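## Task

Take a loose grey peg and push it fully into a free hole of the black carbon ball held by the other gripper until it locks. Pegs already in the ball must stay in. At the end that gripper must still hold the ball, or a peg locked into it. Apart from that hold, nothing may stay in place only because the robot is holding it.

## Robot and tools

Robot: two six-joint arms, left_arm and right_arm, on opposite sides of a table, each with a parallel two-finger gripper. One arm already grips the ball, so the other arm picks up a grey peg and presses it into a free hole.

Frame: one shared scene frame for everything. Origin at the table centre, table top at z = +0.020 m, +z up. left_arm's base is on the +y side at (-0.001, +0.505, +0.133), quat_wxyz (+0.548, 0, 0, -0.836); right_arm's at (+0.014, -0.478, +0.068), quat_wxyz (+0.601, 0, 0, +0.799). The names left and right are labels, not image sides. Gripper axes: fingers point along the gripper's +x and close along its y. end_effector_position is the point between the finger pads, roughly 3 to 4 cm behind the tips. Reported hand positions can be a bit off, more when the arm is stretched out.

execute_actions(actions): a list of actions; each action is a table of up to 15 rows, one row per 1/30 s step, and a short table repeats its last row to fill 15 steps (0.5 s). Every row has 16 numbers, always for both arms: left_arm x, y, z (metres), qw, qx, qy, qz (w first), opening; then the same eight for right_arm. These are absolute targets in the scene frame, not offsets. Opening runs -1 to 1: +1 is fully open (0.088 m), empty fingers close at about -0.80, values below that do nothing more; closing from fully open needs about 0.5 s. An action is rejected for both arms if a target lies more than 0.6 m from that gripper's current position along any of its own axes; if the first action fails this, or any action is malformed, nothing runs. An empty list just returns the current state and images. To hold an orientation, repeat your own fixed quaternion rather than copying the drifting reported one.

move(target, speed, blocking): target is one 16-number row as above (absolute poses for both arms plus openings, sent at the start). Each gripper follows a straight line to its pose; all paths finish together, lasting 0.5 to 10 s, and stop at 10 s even if short. speed is the top path speed in m/s, 0.002 to 0.5 (default 0.25), with turning capped at twice that in rad/s. Paths ignore obstacles and the other arm; grippers lag, wander and may exceed speed, especially near full reach. Faster contact and targets set deeper past the contact mean harder impacts. blocking=false returns after 0.5 s while motion continues; then only wait or stop are accepted until a result shows the move ended. The result adds a move: line with the ending (done, off_target, moving, held, fault) and limits: paced means the sent pose was clipped; held means a check blocked some steps, after which the arm may jump faster. Distances to each pose are listed.

wait(seconds): 0 to 10; lets time pass with the last commands held, and returns early if a running move finishes. stop(): brakes the running move; the arm needs stopping distance, the fingers keep moving. zoom_image(camera, region): enlarges [x0, y0, x1, y1] pixels (max 504 by 504) of one camera's last image; cameras are cam_head_left, cam_head_right, cam_high, cam_low, cam_left_wrist, cam_right_wrist, each 896x504. read_manual(section) only returns licence text. finished_scene(scene) ends the current scene (number 1 or 2) and reports success; it is final.

Controller: each step the commanded pose is clipped to within 70 mm and 16 degrees of the measured pose, then solved by damped inverse kinematics, favouring position over orientation. The arm never goes past the last clipped pose, so far targets need further commands. Hand target lines show what each arm is currently driven toward. Friction may leave the gripper short or slightly tilted, and tiny moves may not happen; check position and orientation after each move and correct tilt. An arm meant to stay still should receive its last reported pose and intended opening in every call. A pose unreachable line means the clearance check altered or blocked that arm's command. Joint ranges (rad), base to hand: waist ±3.054, shoulder 0 to 3.142, elbow 0 to 2.356, wrist pitch ±1.571, wrist yaw ±1.571, wrist roll ±3.142.

Gripping: grip_measured uses the same scale as the opening command; readings may be off by about 1 mm per gripper and read up to about 3 mm (0.061) narrow while squeezing. To hold something, command roughly 0.07 below grip_measured (less for a lighter hold). Parts thinner than about 3 mm get reduced force. Pad force tops out near 34 to 49 N. grip_effort_n is motor effort in newtons (negative closes), offset and noisy, n/a at the start.

Other result lines: Joint positions (last number = opening in metres), joint torques, external torque estimates (include friction and held weight; extra lines for earlier actions), MOTOR HOT above 50 °C, OVER-TEMPERATURE FAULT at 95 °C, after which the arm is held and may later lose power and fall limp. Holding loads heats motors.

Avoid: arms colliding or pushing each other, any joint torque reaching its load limit (waist 16.6, shoulder 20.6, elbow 20.5, wrist pitch 5.42, wrist yaw 5.4, wrist roll 5.07 N m; a fault freezes that arm 10 s and drops the rest of the call), dropping or knocking anything off the table, slams and hard shoves. Loose objects may occasionally get nudged by an outside push. Smooth, quick, low-effort motion is preferred.

Each tool is called by a JSON object that holds its "api" and its "payload", one argument or row to a line.

## Session

{"api": "execute_actions", "payload": {
  "actions": []
}}

Scene clock: 0.00 s.
left_arm: end_effector_position=(-0.1005, +0.0828, +0.3331) grip_measured=-0.122 grip_effort_n=n/a end_effector_quat_wxyz=(+0.546, -0.004, -0.010, -0.838) end_effector_velocity=(+0.002, -0.001, +0.000) end_effector_angular_velocity=(+0.005, +0.007, +0.019) | right_arm: end_effector_position=(-0.0735, -0.1726, +0.3852) grip_measured=+1.000 grip_effort_n=n/a end_effector_quat_wxyz=(+0.602, +0.014, -0.007, +0.799) end_effector_velocity=(-0.004, -0.001, -0.003) end_effector_angular_velocity=(-0.010, -0.011, +0.024)
Joint positions: left_arm=[0.276 1.626 0.64  1.005 0.282 0.007 0.033] | right_arm=[-0.002  0.857  0.646  0.242  0.     0.005  0.088]
Joint velocities: left_arm=[-0.002 -0.002  0.002 -0.007 -0.022 -0.007 -0.   ] | right_arm=[ 0.002  0.002 -0.002 -0.007 -0.022 -0.007  0.   ]
Joint torques (N m, as the arm reports them, + toward a larger angle): no reading
External joint torques (N m, as the arm's controller estimates them; a push from outside toward a larger angle lowers the number): no reading
Heat: left arm: hottest shoulder 29 °C (+0.0 °C/min); right arm: hottest shoulder 26 °C (+0.0 °C/min).
Hand target (left_arm): -0.101, +0.083, +0.333; -0.546, +0.004, +0.010, +0.838
Hand target (right_arm): -0.073, -0.173, +0.385; +0.602, +0.014, -0.007, +0.799

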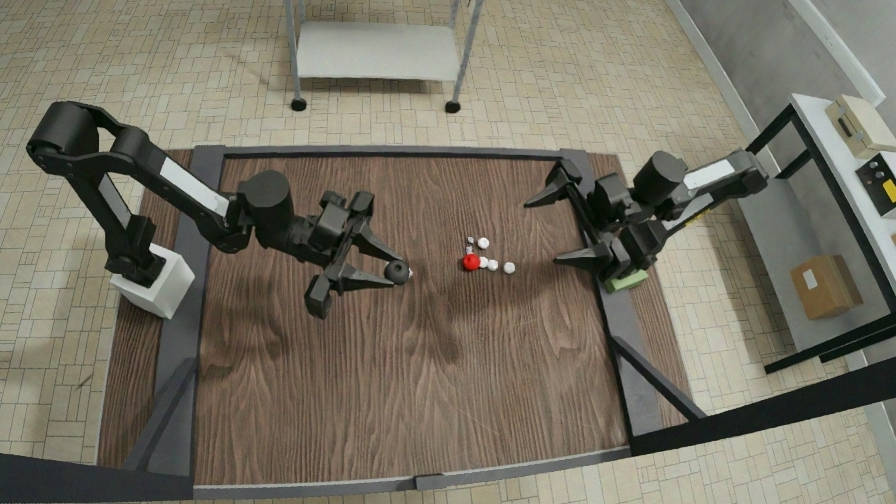

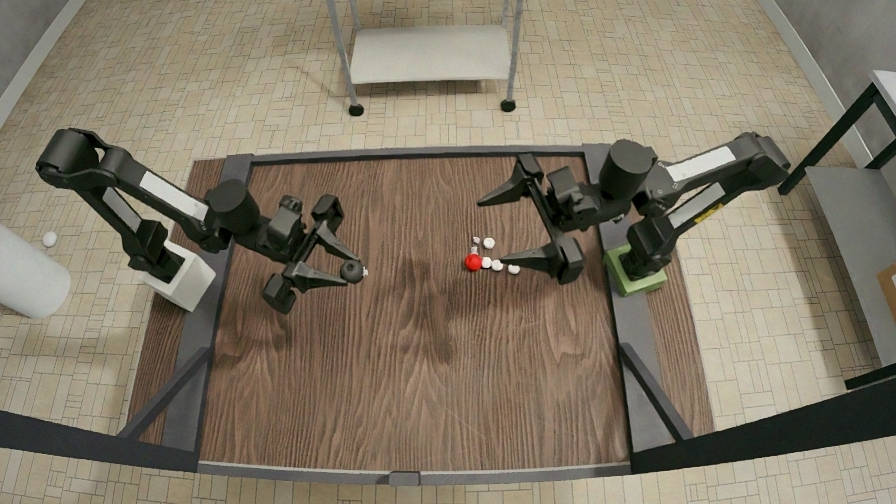

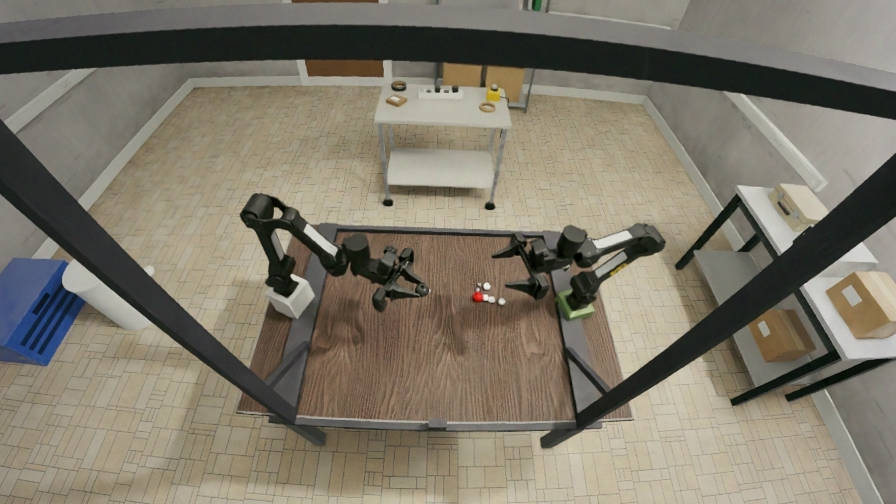

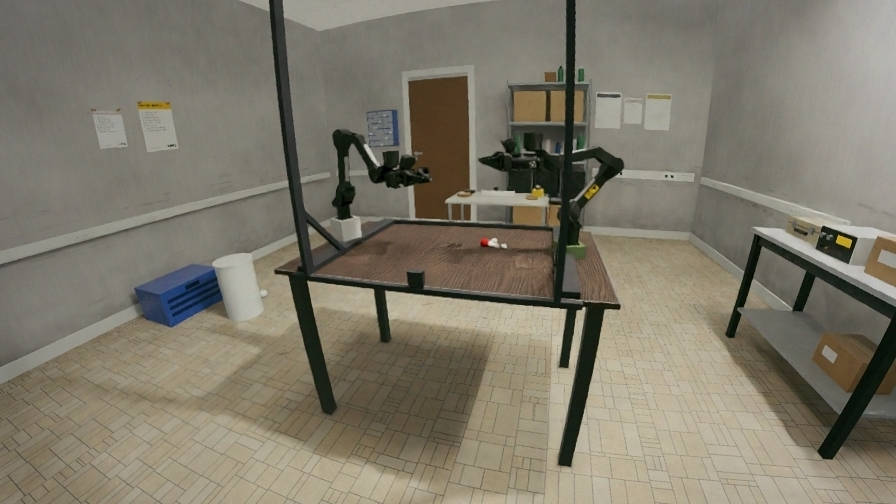

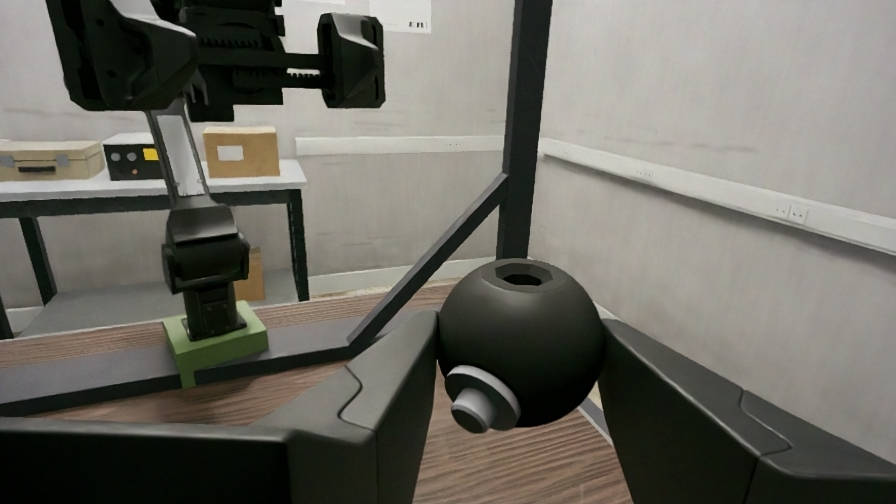

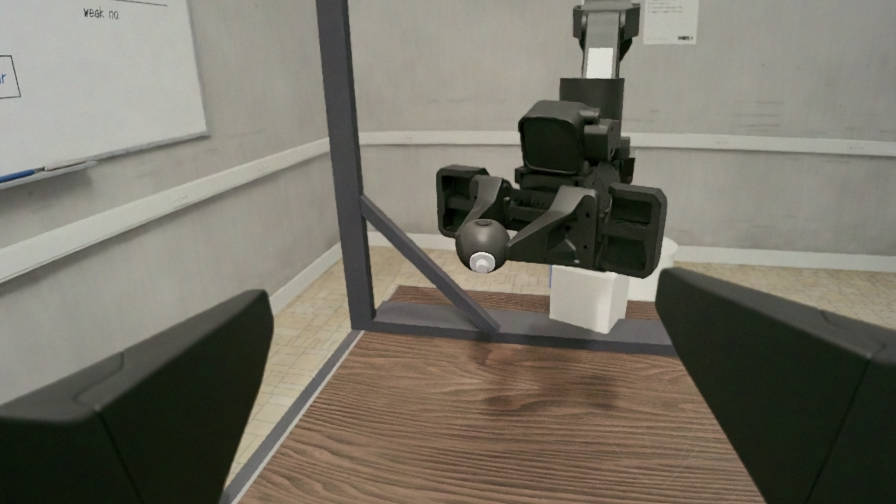

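{"api": "zoom_image", "payload": {
  "camera": "cam_head_left",
  "region": [445, 220, 535, 290]
}}

{"api": "zoom_image", "payload": {
  "camera": "cam_head_right",
  "region": [445, 220, 535, 290]
}}

{"api": "zoom_image", "payload": {
  "camera": "cam_right_wrist",
  "region": [430, 190, 560, 290]
}}

Region (445, 220, 535, 290) of cam_head_left's 896x504 image, scaled by 5.600, with more detail than that image has.

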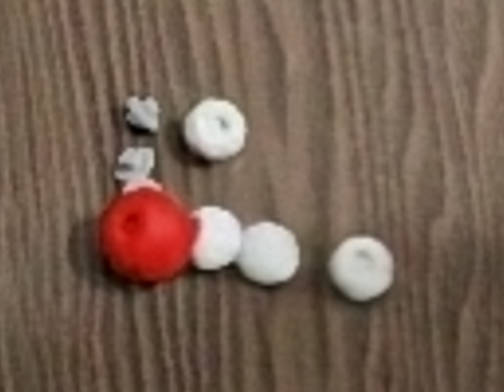

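Region (445, 220, 535, 290) of cam_head_right's 896x504 image, scaled by 5.600, with more detail than that image has.

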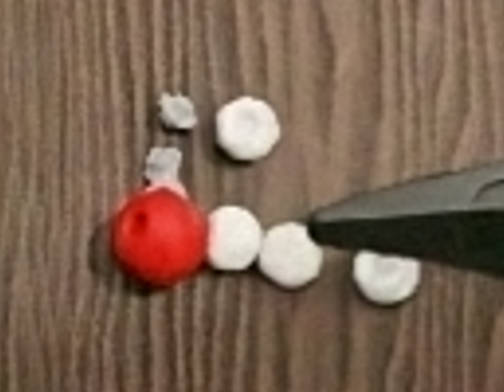

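Region (430, 190, 560, 290) of cam_right_wrist's 896x504 image, scaled by 3.877, with more detail than that image has; it fills the top 388 rows of this view, and the rest is white.

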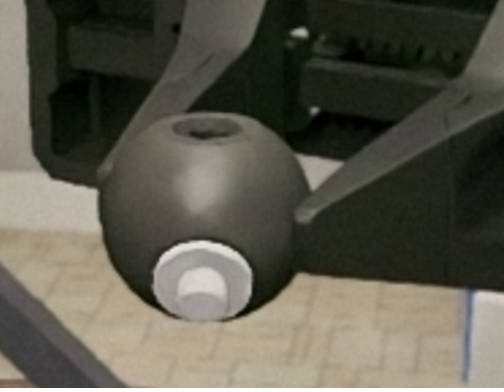

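{"api": "move", "payload": {
  "target": [0.005,0.06,0.11,0.6941,0.1349,0.1349,-0.6941,-0.19, 0.10,-0.148,0.115,0.1651,-0.6876,0.1651,0.6876,-0.2],
  "speed": 0.3
}}

{"api": "zoom_image", "payload": {
  "camera": "cam_right_wrist",
  "region": [340, 140, 600, 340]
}}

Scene clock: 26.60 s.
left_arm: end_effector_position=(+0.0022, +0.0603, +0.1125) grip_measured=-0.122 grip_effort_n=-83.5 end_effector_quat_wxyz=(+0.690, +0.136, +0.135, -0.698) end_effector_velocity=(+0.002, +0.000, -0.000) end_effector_angular_velocity=(-0.002, -0.002, +0.021) | right_arm: end_effector_position=(+0.0999, -0.1546, +0.1195) grip_measured=-0.197 grip_effort_n=-17.0 end_effector_quat_wxyz=(+0.172, -0.683, +0.167, +0.690) end_effector_velocity=(-0.001, -0.001, -0.002) end_effector_angular_velocity=(-0.010, +0.010, +0.005)
Joint positions: left_arm=[0.428 2.259 0.669 1.206 0.028 0.01  0.033] | right_arm=[-0.545  1.863  1.272 -0.974 -0.009 -1.351  0.029]
Joint velocities: left_arm=[-0.002  0.002 -0.002  0.007 -0.022 -0.007 -0.   ] | right_arm=[-0.002  0.007  0.002 -0.007 -0.007 -0.007 -0.   ]
Joint torques (N m, as the arm reports them, + toward a larger angle): left_arm=[ 0.38 -6.31  4.57  2.09 -0.22  0.02] | right_arm=[ 0.07 -7.2   7.03  0.13  0.01 -0.05]
External joint torques (N m, as the arm's controller estimates them; a push from outside toward a larger angle lowers the number): left_arm=[ 0.36  1.31  1.63  0.36 -0.22  0.01] | right_arm=[ 0.09  0.49  1.54 -0.17  0.08 -0.06]
Heat: left arm: hottest shoulder 30 °C (+2.3 °C/min); right arm: hottest elbow 31 °C (+11.3 °C/min).
Hand target (left_arm): +0.005, +0.059, +0.110; +0.693, +0.136, +0.136, -0.695
Hand target (right_arm): +0.100, -0.153, +0.117; -0.167, +0.685, -0.167, -0.689
Off the commanded pose (left_arm): 0.004 m, 1 deg.
Off the commanded pose (right_arm): 0.008 m, 1 deg.
move: done

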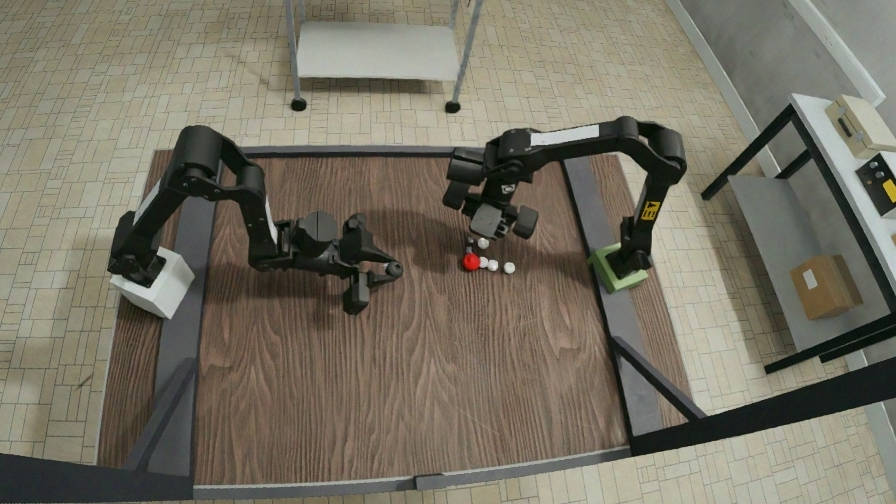

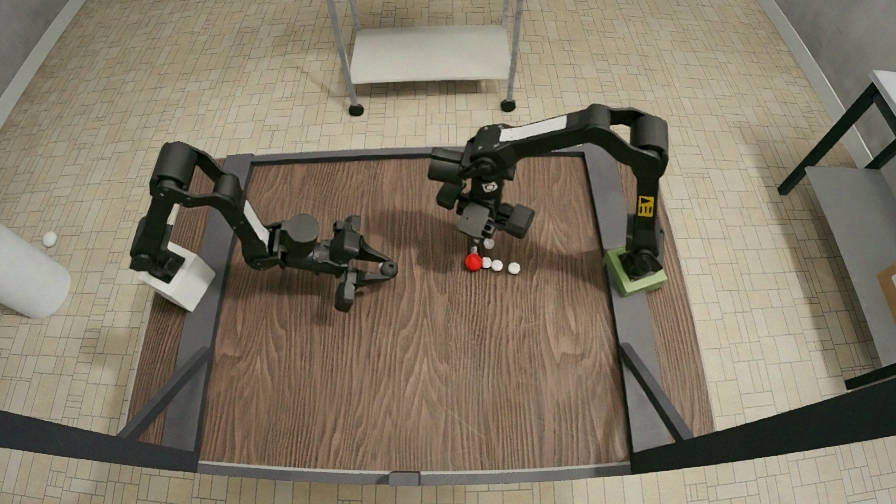

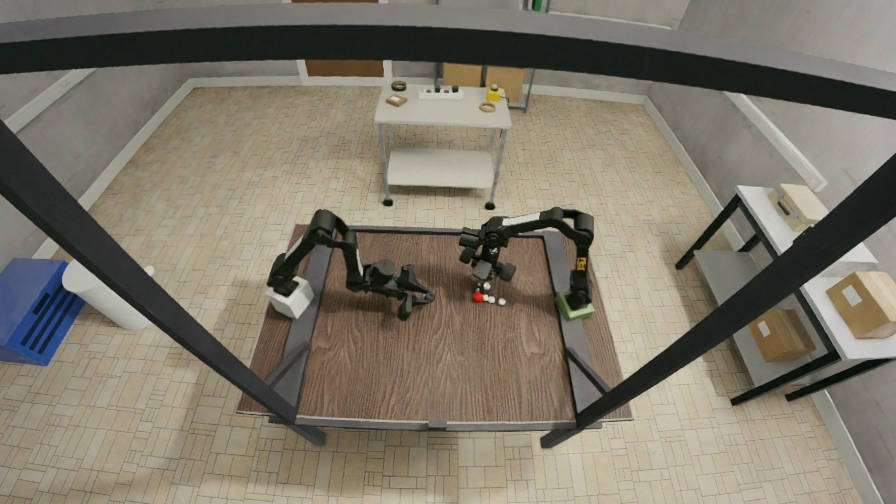

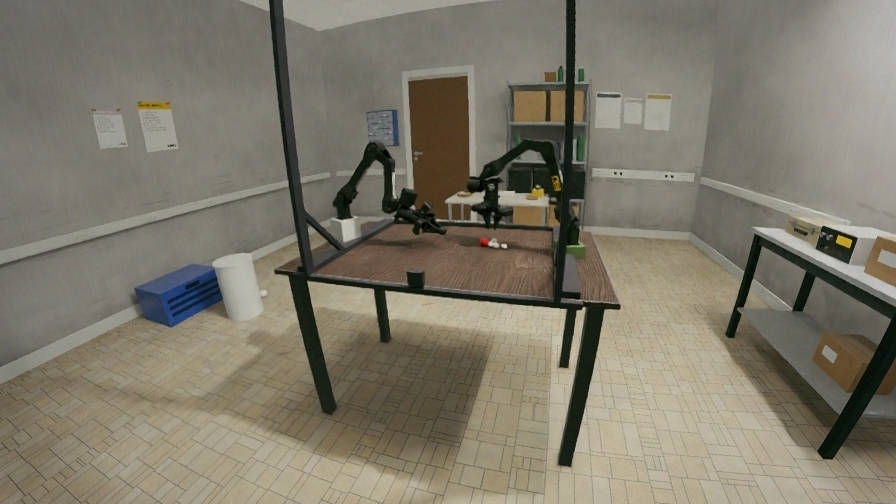

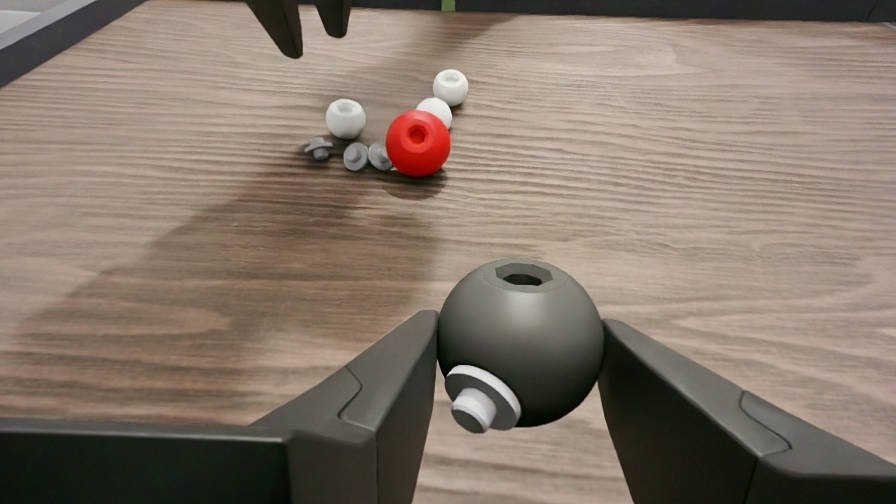

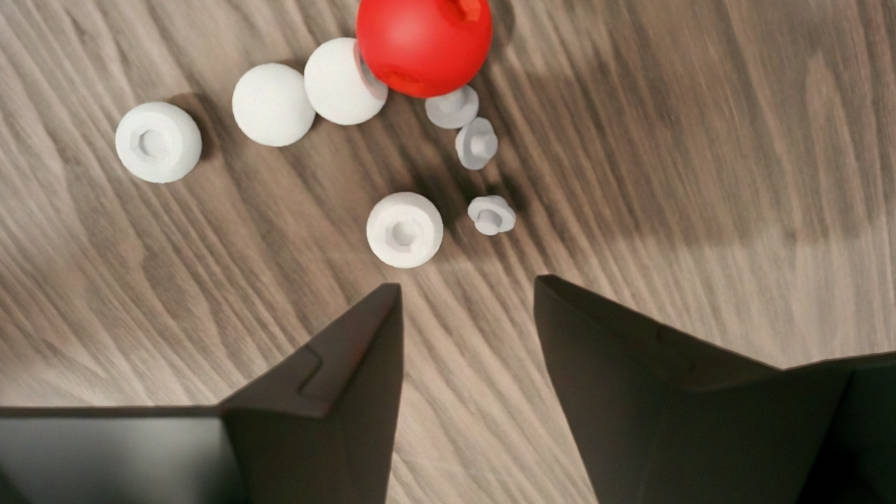

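Region (340, 140, 600, 340) of cam_right_wrist's 896x504 image, scaled by 1.938, with more detail than that image has; it fills the top 388 rows of this view, and the rest is white.

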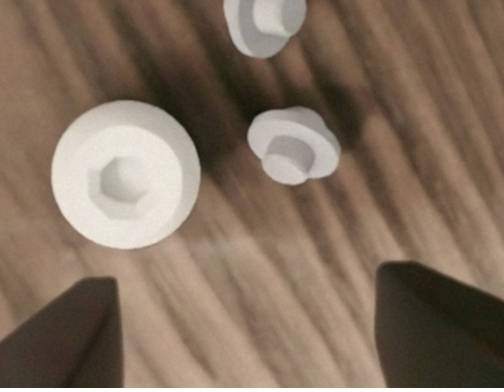

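{"api": "move", "payload": {
  "target": [0.005,0.06,0.11,0.6941,0.1349,0.1349,-0.6941,-0.19, 0.126,-0.183,0.070,0.4556,-0.2991,0.1658,0.8219,-0.5],
  "speed": 0.25
}}

{"api": "zoom_image", "payload": {
  "camera": "cam_right_wrist",
  "region": [350, 170, 590, 350]
}}

Scene clock: 49.47 s.
left_arm: end_effector_position=(+0.0027, +0.0598, +0.1137) grip_measured=-0.122 grip_effort_n=-83.5 end_effector_quat_wxyz=(+0.691, +0.134, +0.132, -0.698) end_effector_velocity=(+0.004, -0.000, +0.002) end_effector_angular_velocity=(-0.007, -0.001, +0.026) | right_arm: end_effector_position=(+0.1263, -0.1793, +0.0743) grip_measured=-0.497 grip_effort_n=-16.5 end_effector_quat_wxyz=(+0.455, -0.298, +0.158, +0.824) end_effector_velocity=(+0.001, -0.004, -0.002) end_effector_angular_velocity=(-0.010, +0.024, -0.024)
Joint positions: left_arm=[0.428 2.26  0.669 1.212 0.024 0.01  0.033] | right_arm=[-0.996  1.805  0.685 -0.107 -0.83  -1.134  0.015]
Joint velocities: left_arm=[ 0.002 -0.002 -0.002  0.007 -0.022 -0.007 -0.   ] | right_arm=[-0.012  0.002 -0.012  0.007 -0.007  0.022 -0.   ]
Joint torques (N m, as the arm reports them, + toward a larger angle): left_arm=[ 0.16 -6.56  3.85  2.25 -0.21 -0.06] | right_arm=[-0.41 -5.71  3.65  0.87 -0.6   0.19]
External joint torques (N m, as the arm's controller estimates them; a push from outside toward a larger angle lowers the number): left_arm=[ 0.12  1.13  0.87  0.49 -0.21 -0.07] | right_arm=[-0.38  0.45 -0.69  0.08 -0.07  0.18]
Heat: left arm: hottest wrist pitch 32 °C (+3.6 °C/min); right arm: hottest elbow 32 °C (+7.3 °C/min).
Hand target (left_arm): +0.005, +0.060, +0.110; +0.694, +0.135, +0.135, -0.694
Hand target (right_arm): +0.124, -0.182, +0.070; +0.454, -0.294, +0.167, +0.824
Off the commanded pose (left_arm): 0.004 m, 1 deg.
Off the commanded pose (right_arm): 0.006 m, 1 deg.
move: done

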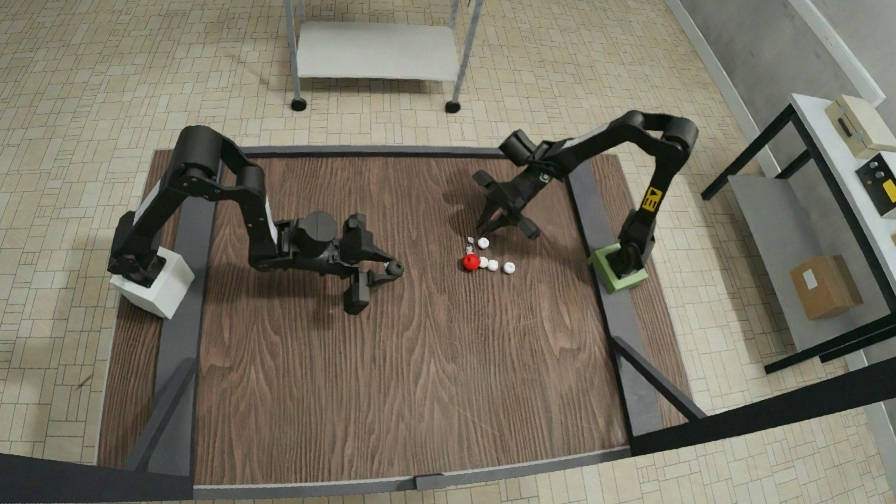

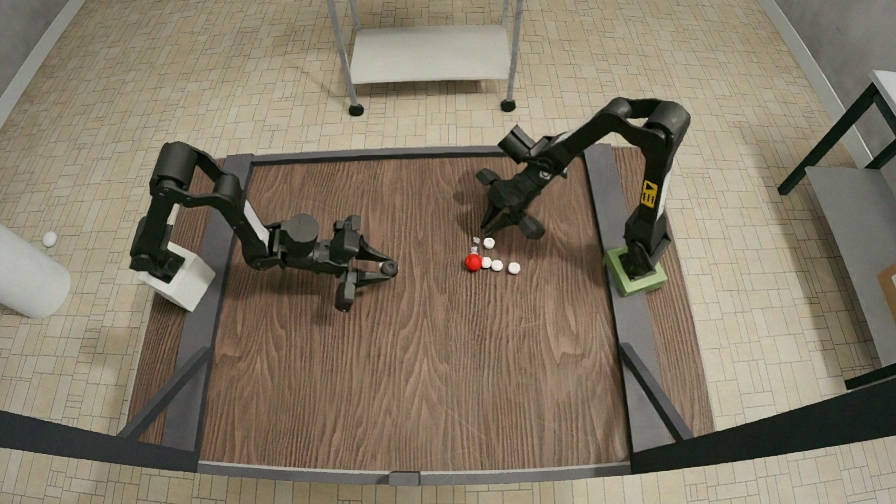

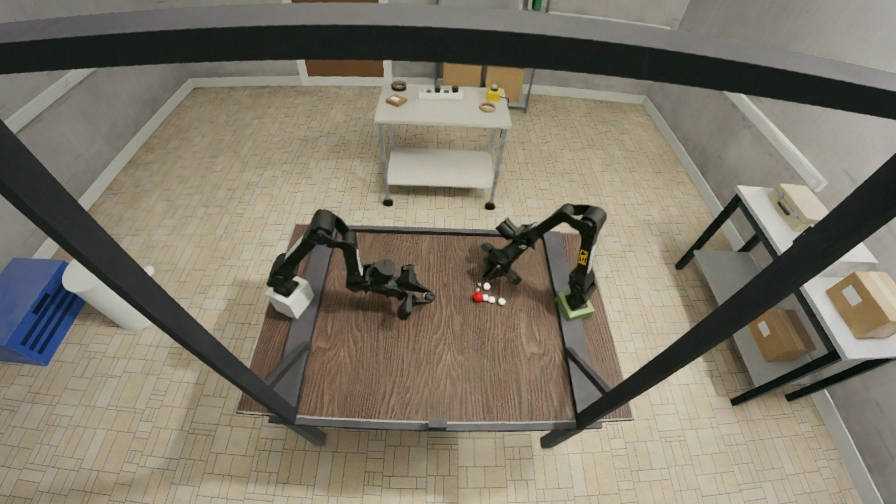

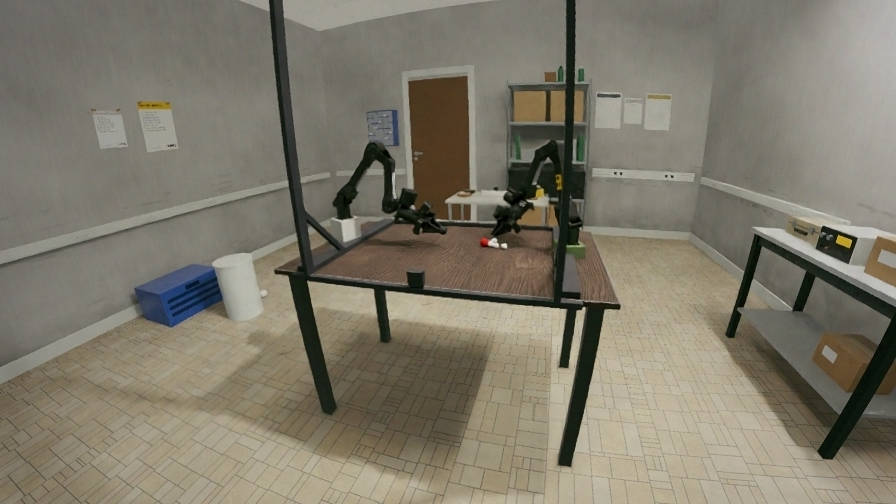

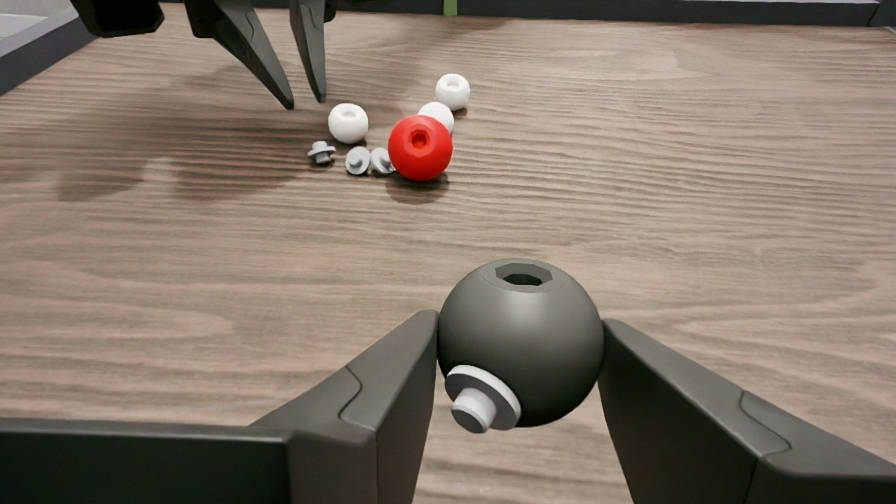

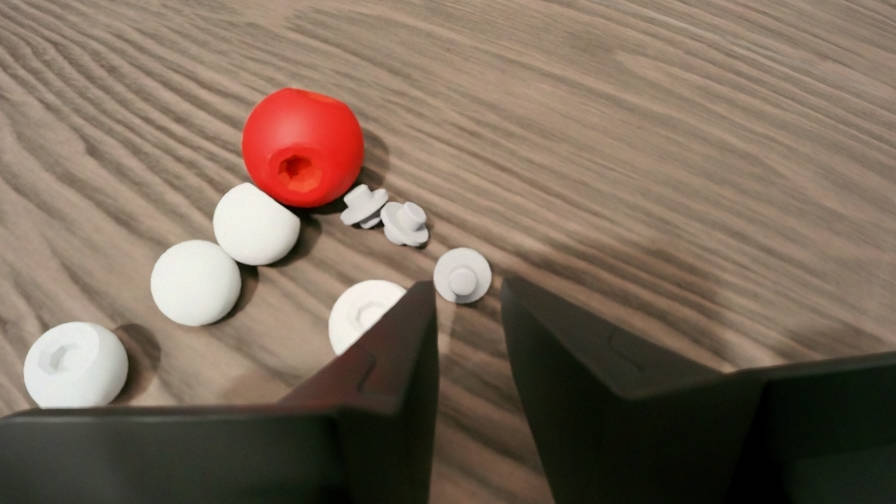

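Region (350, 170, 590, 350) of cam_right_wrist's 896x504 image, scaled by 2.100, with more detail than that image has; it fills the top 378 rows of this view, and the rest is white.

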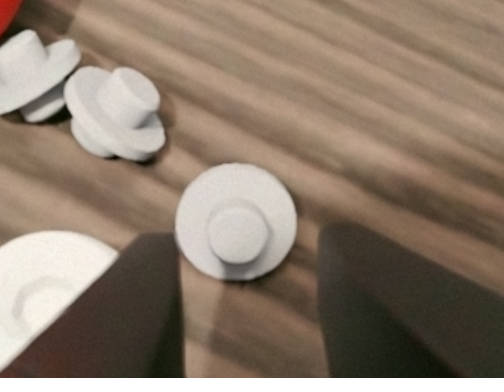

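{"api": "execute_actions", "payload": {
  "actions": []
}}

Scene clock: 64.83 s.
left_arm: end_effector_position=(+0.0027, +0.0598, +0.1137) grip_measured=-0.122 grip_effort_n=-83.5 end_effector_quat_wxyz=(+0.691, +0.134, +0.132, -0.698) end_effector_velocity=(+0.004, +0.002, -0.004) end_effector_angular_velocity=(+0.022, -0.001, +0.026) | right_arm: end_effector_position=(+0.1263, -0.1793, +0.0742) grip_measured=-0.497 grip_effort_n=-17.0 end_effector_quat_wxyz=(+0.455, -0.298, +0.158, +0.824) end_effector_velocity=(-0.002, -0.002, -0.001) end_effector_angular_velocity=(-0.002, +0.008, +0.005)
Joint positions: left_arm=[0.428 2.26  0.669 1.212 0.024 0.01  0.033] | right_arm=[-0.997  1.805  0.684 -0.105 -0.83  -1.133  0.015]
Joint velocities: left_arm=[ 0.002 -0.002 -0.002 -0.022 -0.022 -0.007 -0.   ] | right_arm=[-0.002  0.002 -0.002 -0.007 -0.007 -0.007  0.   ]
Joint torques (N m, as the arm reports them, + toward a larger angle): left_arm=[ 0.25 -6.4   3.83  2.24 -0.21 -0.05] | right_arm=[-0.42 -5.84  3.82  0.9  -0.6   0.1 ]
External joint torques (N m, as the arm's controller estimates them; a push from outside toward a larger angle lowers the number): left_arm=[ 0.22  1.18  0.9   0.53 -0.21 -0.06] | right_arm=[-0.42  0.28 -0.54  0.1  -0.07  0.09]
Heat: left arm: hottest wrist pitch 33 °C (+4.0 °C/min); right arm: hottest elbow 30 °C (+3.0 °C/min).
Hand target (left_arm): +0.005, +0.060, +0.110; +0.694, +0.135, +0.135, -0.694
Hand target (right_arm): +0.125, -0.182, +0.070; +0.454, -0.294, +0.167, +0.824
Off the commanded pose (left_arm): 0.004 m, 1 deg.
Off the commanded pose (right_arm): 0.006 m, 1 deg.

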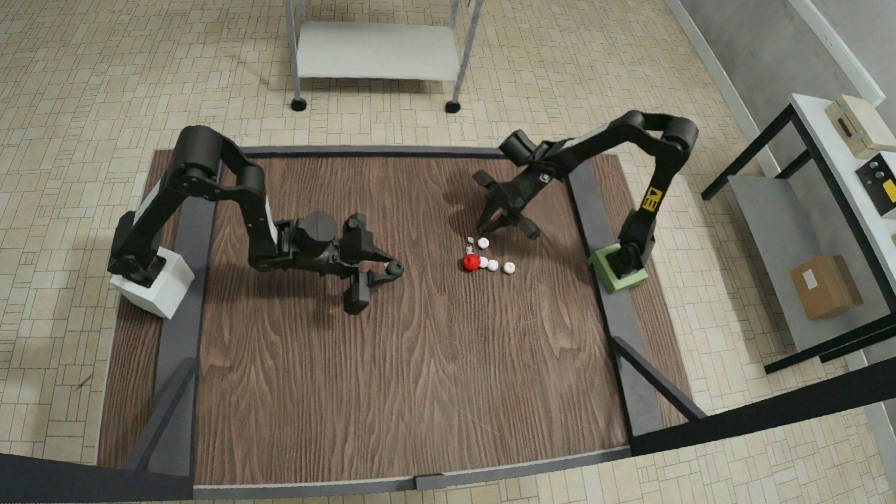

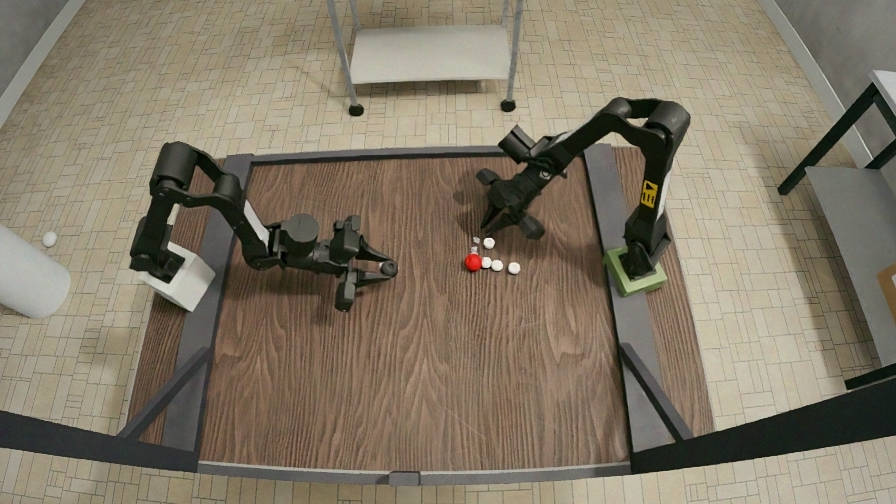

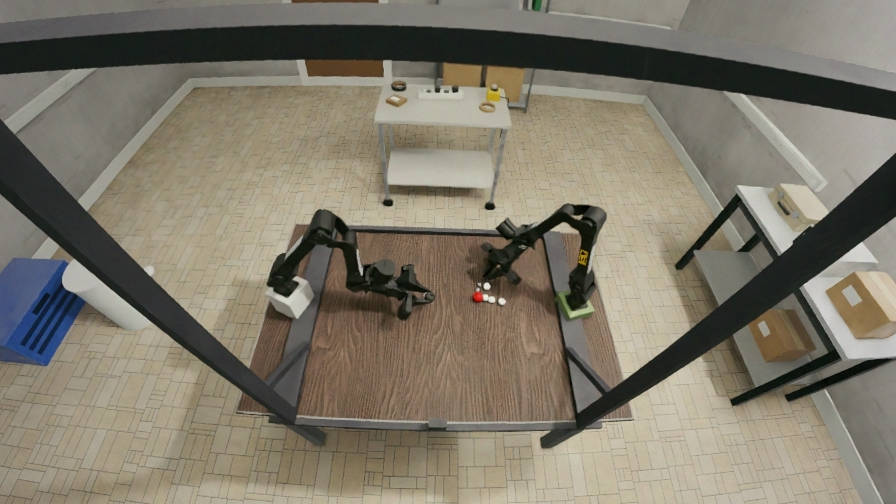

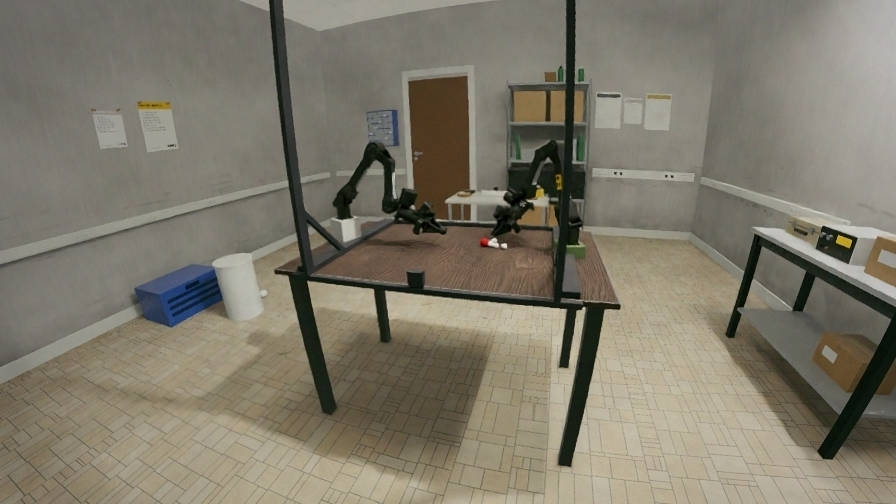

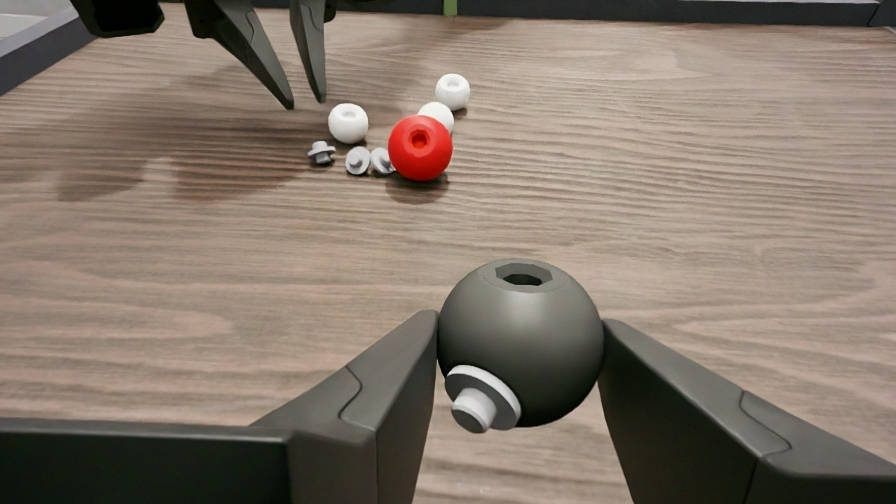

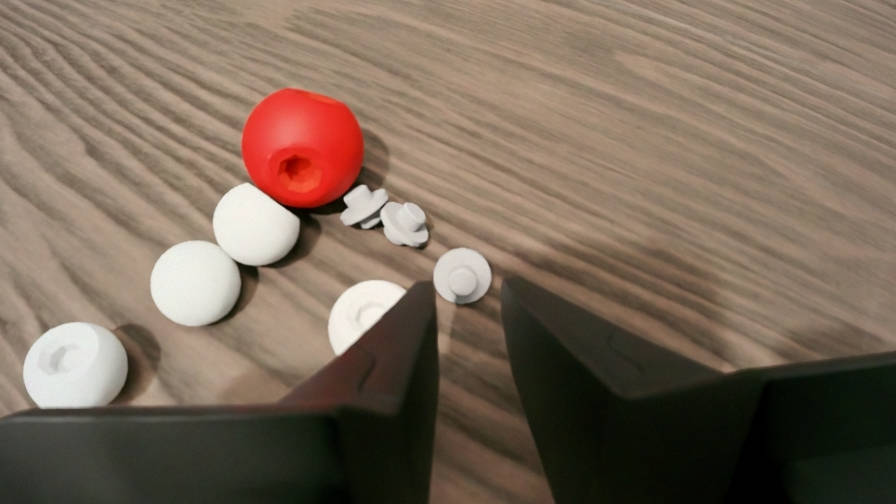

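{"api": "move", "payload": {
  "target": [0.005,0.06,0.11,0.6941,0.1349,0.1349,-0.6941,-0.19,0.1207,-0.172,0.059,0.4556,-0.2991,0.1658,0.8219,-0.56],
  "speed": 0.03
}}

{"api": "zoom_image", "payload": {
  "camera": "cam_right_wrist",
  "region": [370, 200, 590, 370]
}}

{"api": "zoom_image", "payload": {
  "camera": "cam_left_wrist",
  "region": [260, 80, 420, 200]
}}

Scene clock: 71.10 s.
left_arm: end_effector_position=(+0.0027, +0.0597, +0.1138) grip_measured=-0.122 grip_effort_n=-83.5 end_effector_quat_wxyz=(+0.691, +0.134, +0.132, -0.698) end_effector_velocity=(-0.002, +0.001, -0.001) end_effector_angular_velocity=(+0.007, +0.004, +0.002) | right_arm: end_effector_position=(+0.1238, -0.1696, +0.0640) grip_measured=-0.557 grip_effort_n=-17.0 end_effector_quat_wxyz=(+0.459, -0.300, +0.157, +0.821) end_effector_velocity=(+0.001, +0.001, -0.000) end_effector_angular_velocity=(+0.017, -0.007, +0.005)
Joint positions: left_arm=[0.428 2.26  0.669 1.212 0.024 0.01  0.033] | right_arm=[-0.963  1.851  0.68  -0.011 -0.812 -1.081  0.012]
Joint velocities: left_arm=[-0.007 -0.002 -0.002 -0.007 -0.007 -0.007 -0.   ] | right_arm=[-0.002  0.007 -0.002  0.022 -0.007 -0.007 -0.   ]
Joint torques (N m, as the arm reports them, + toward a larger angle): left_arm=[ 0.24 -6.48  3.76  2.21 -0.2  -0.08] | right_arm=[ 0.08 -6.11  3.67  0.95 -0.38  0.16]
External joint torques (N m, as the arm's controller estimates them; a push from outside toward a larger angle lowers the number): left_arm=[ 0.24  1.14  0.82  0.49 -0.21 -0.08] | right_arm=[ 0.08  0.18 -0.51  0.1   0.13  0.15]
Heat: left arm: hottest wrist pitch 33 °C (+3.0 °C/min); right arm: hottest elbow 30 °C (+1.0 °C/min).
Hand target (left_arm): +0.005, +0.060, +0.110; +0.694, +0.135, +0.135, -0.694
Hand target (right_arm): +0.121, -0.172, +0.059; +0.456, -0.299, +0.166, +0.822
Off the commanded pose (left_arm): 0.004 m, 1 deg.
Off the commanded pose (right_arm): 0.006 m, 1 deg.
move: done

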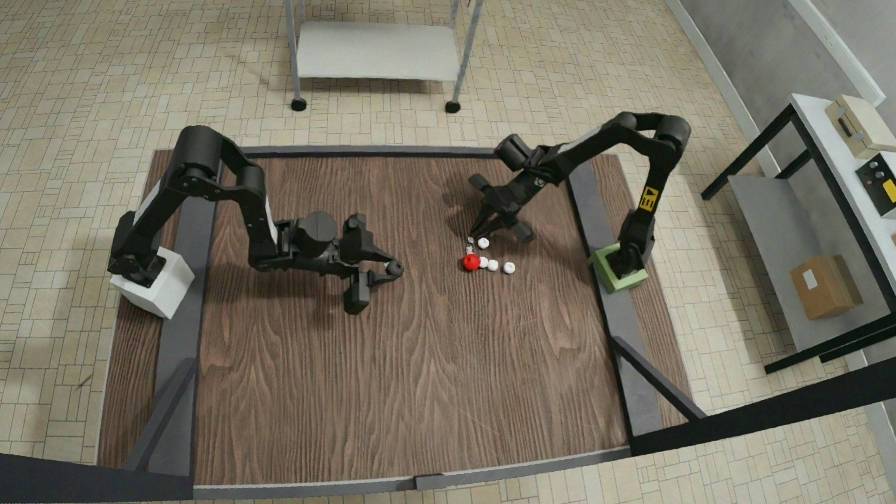

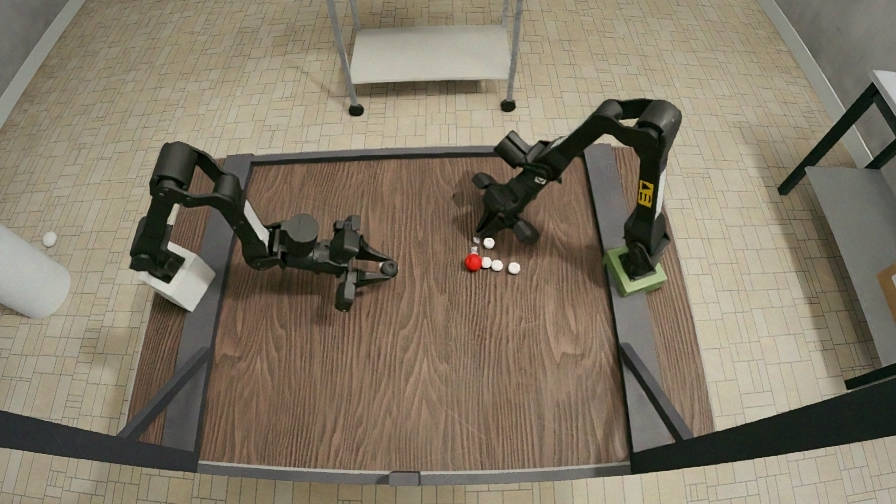

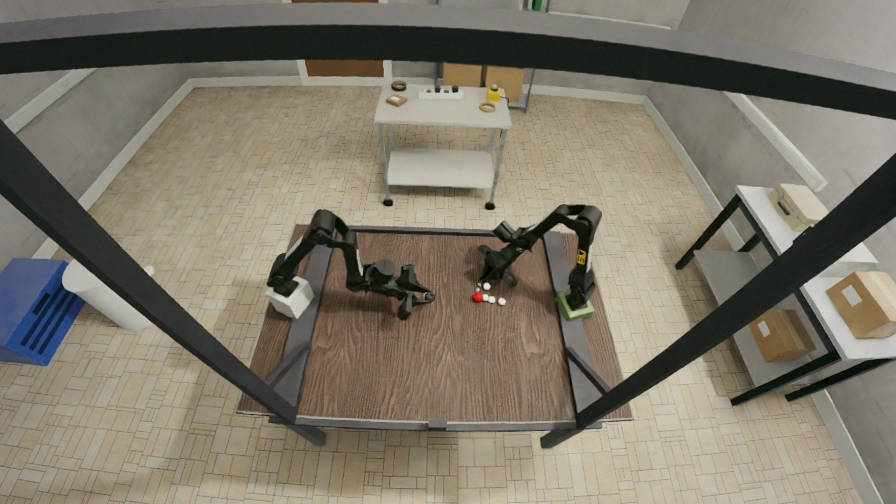

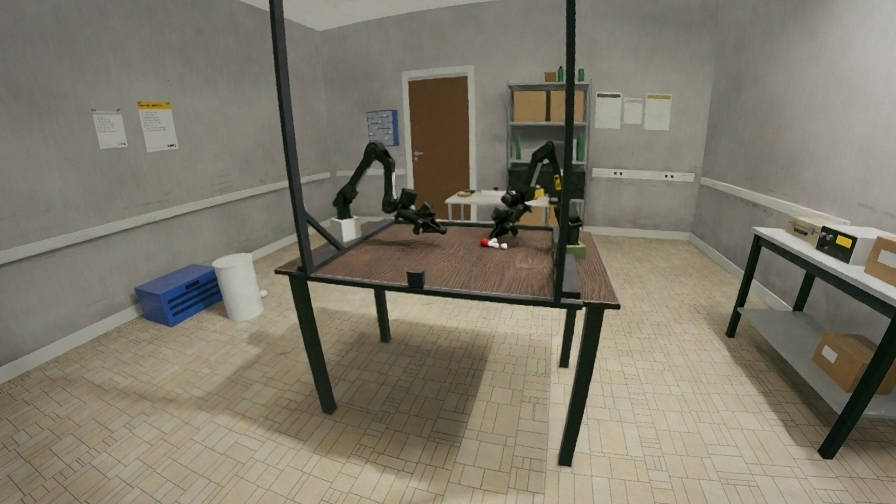

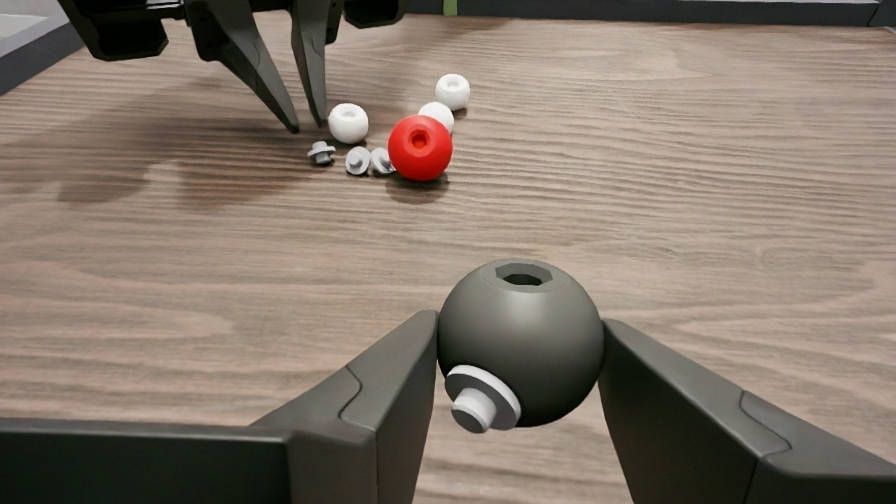

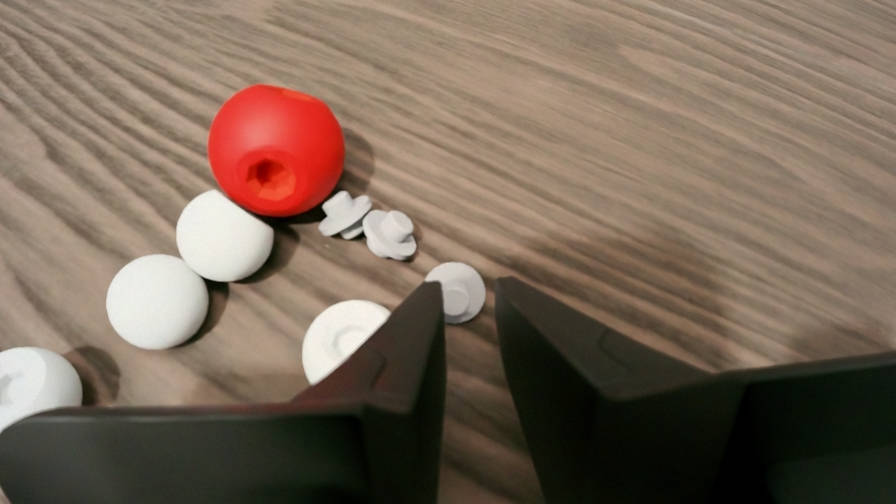

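Region (370, 200, 590, 370) of cam_right_wrist's 896x504 image, scaled by 2.291, with more detail than that image has; it fills the top 389 rows of this view, and the rest is white.

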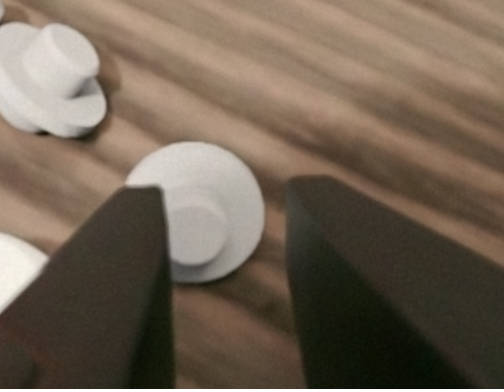

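Region (260, 80, 420, 200) of cam_left_wrist's 896x504 image, scaled by 3.150, with more detail than that image has; it fills the top 378 rows of this view, and the rest is white.

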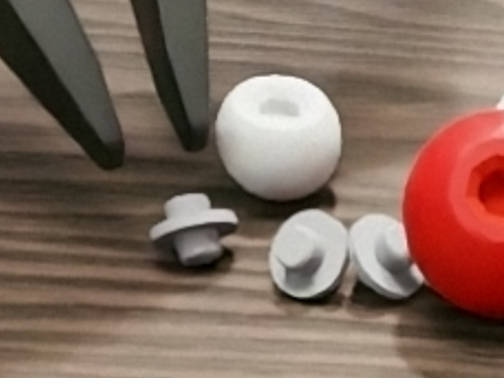

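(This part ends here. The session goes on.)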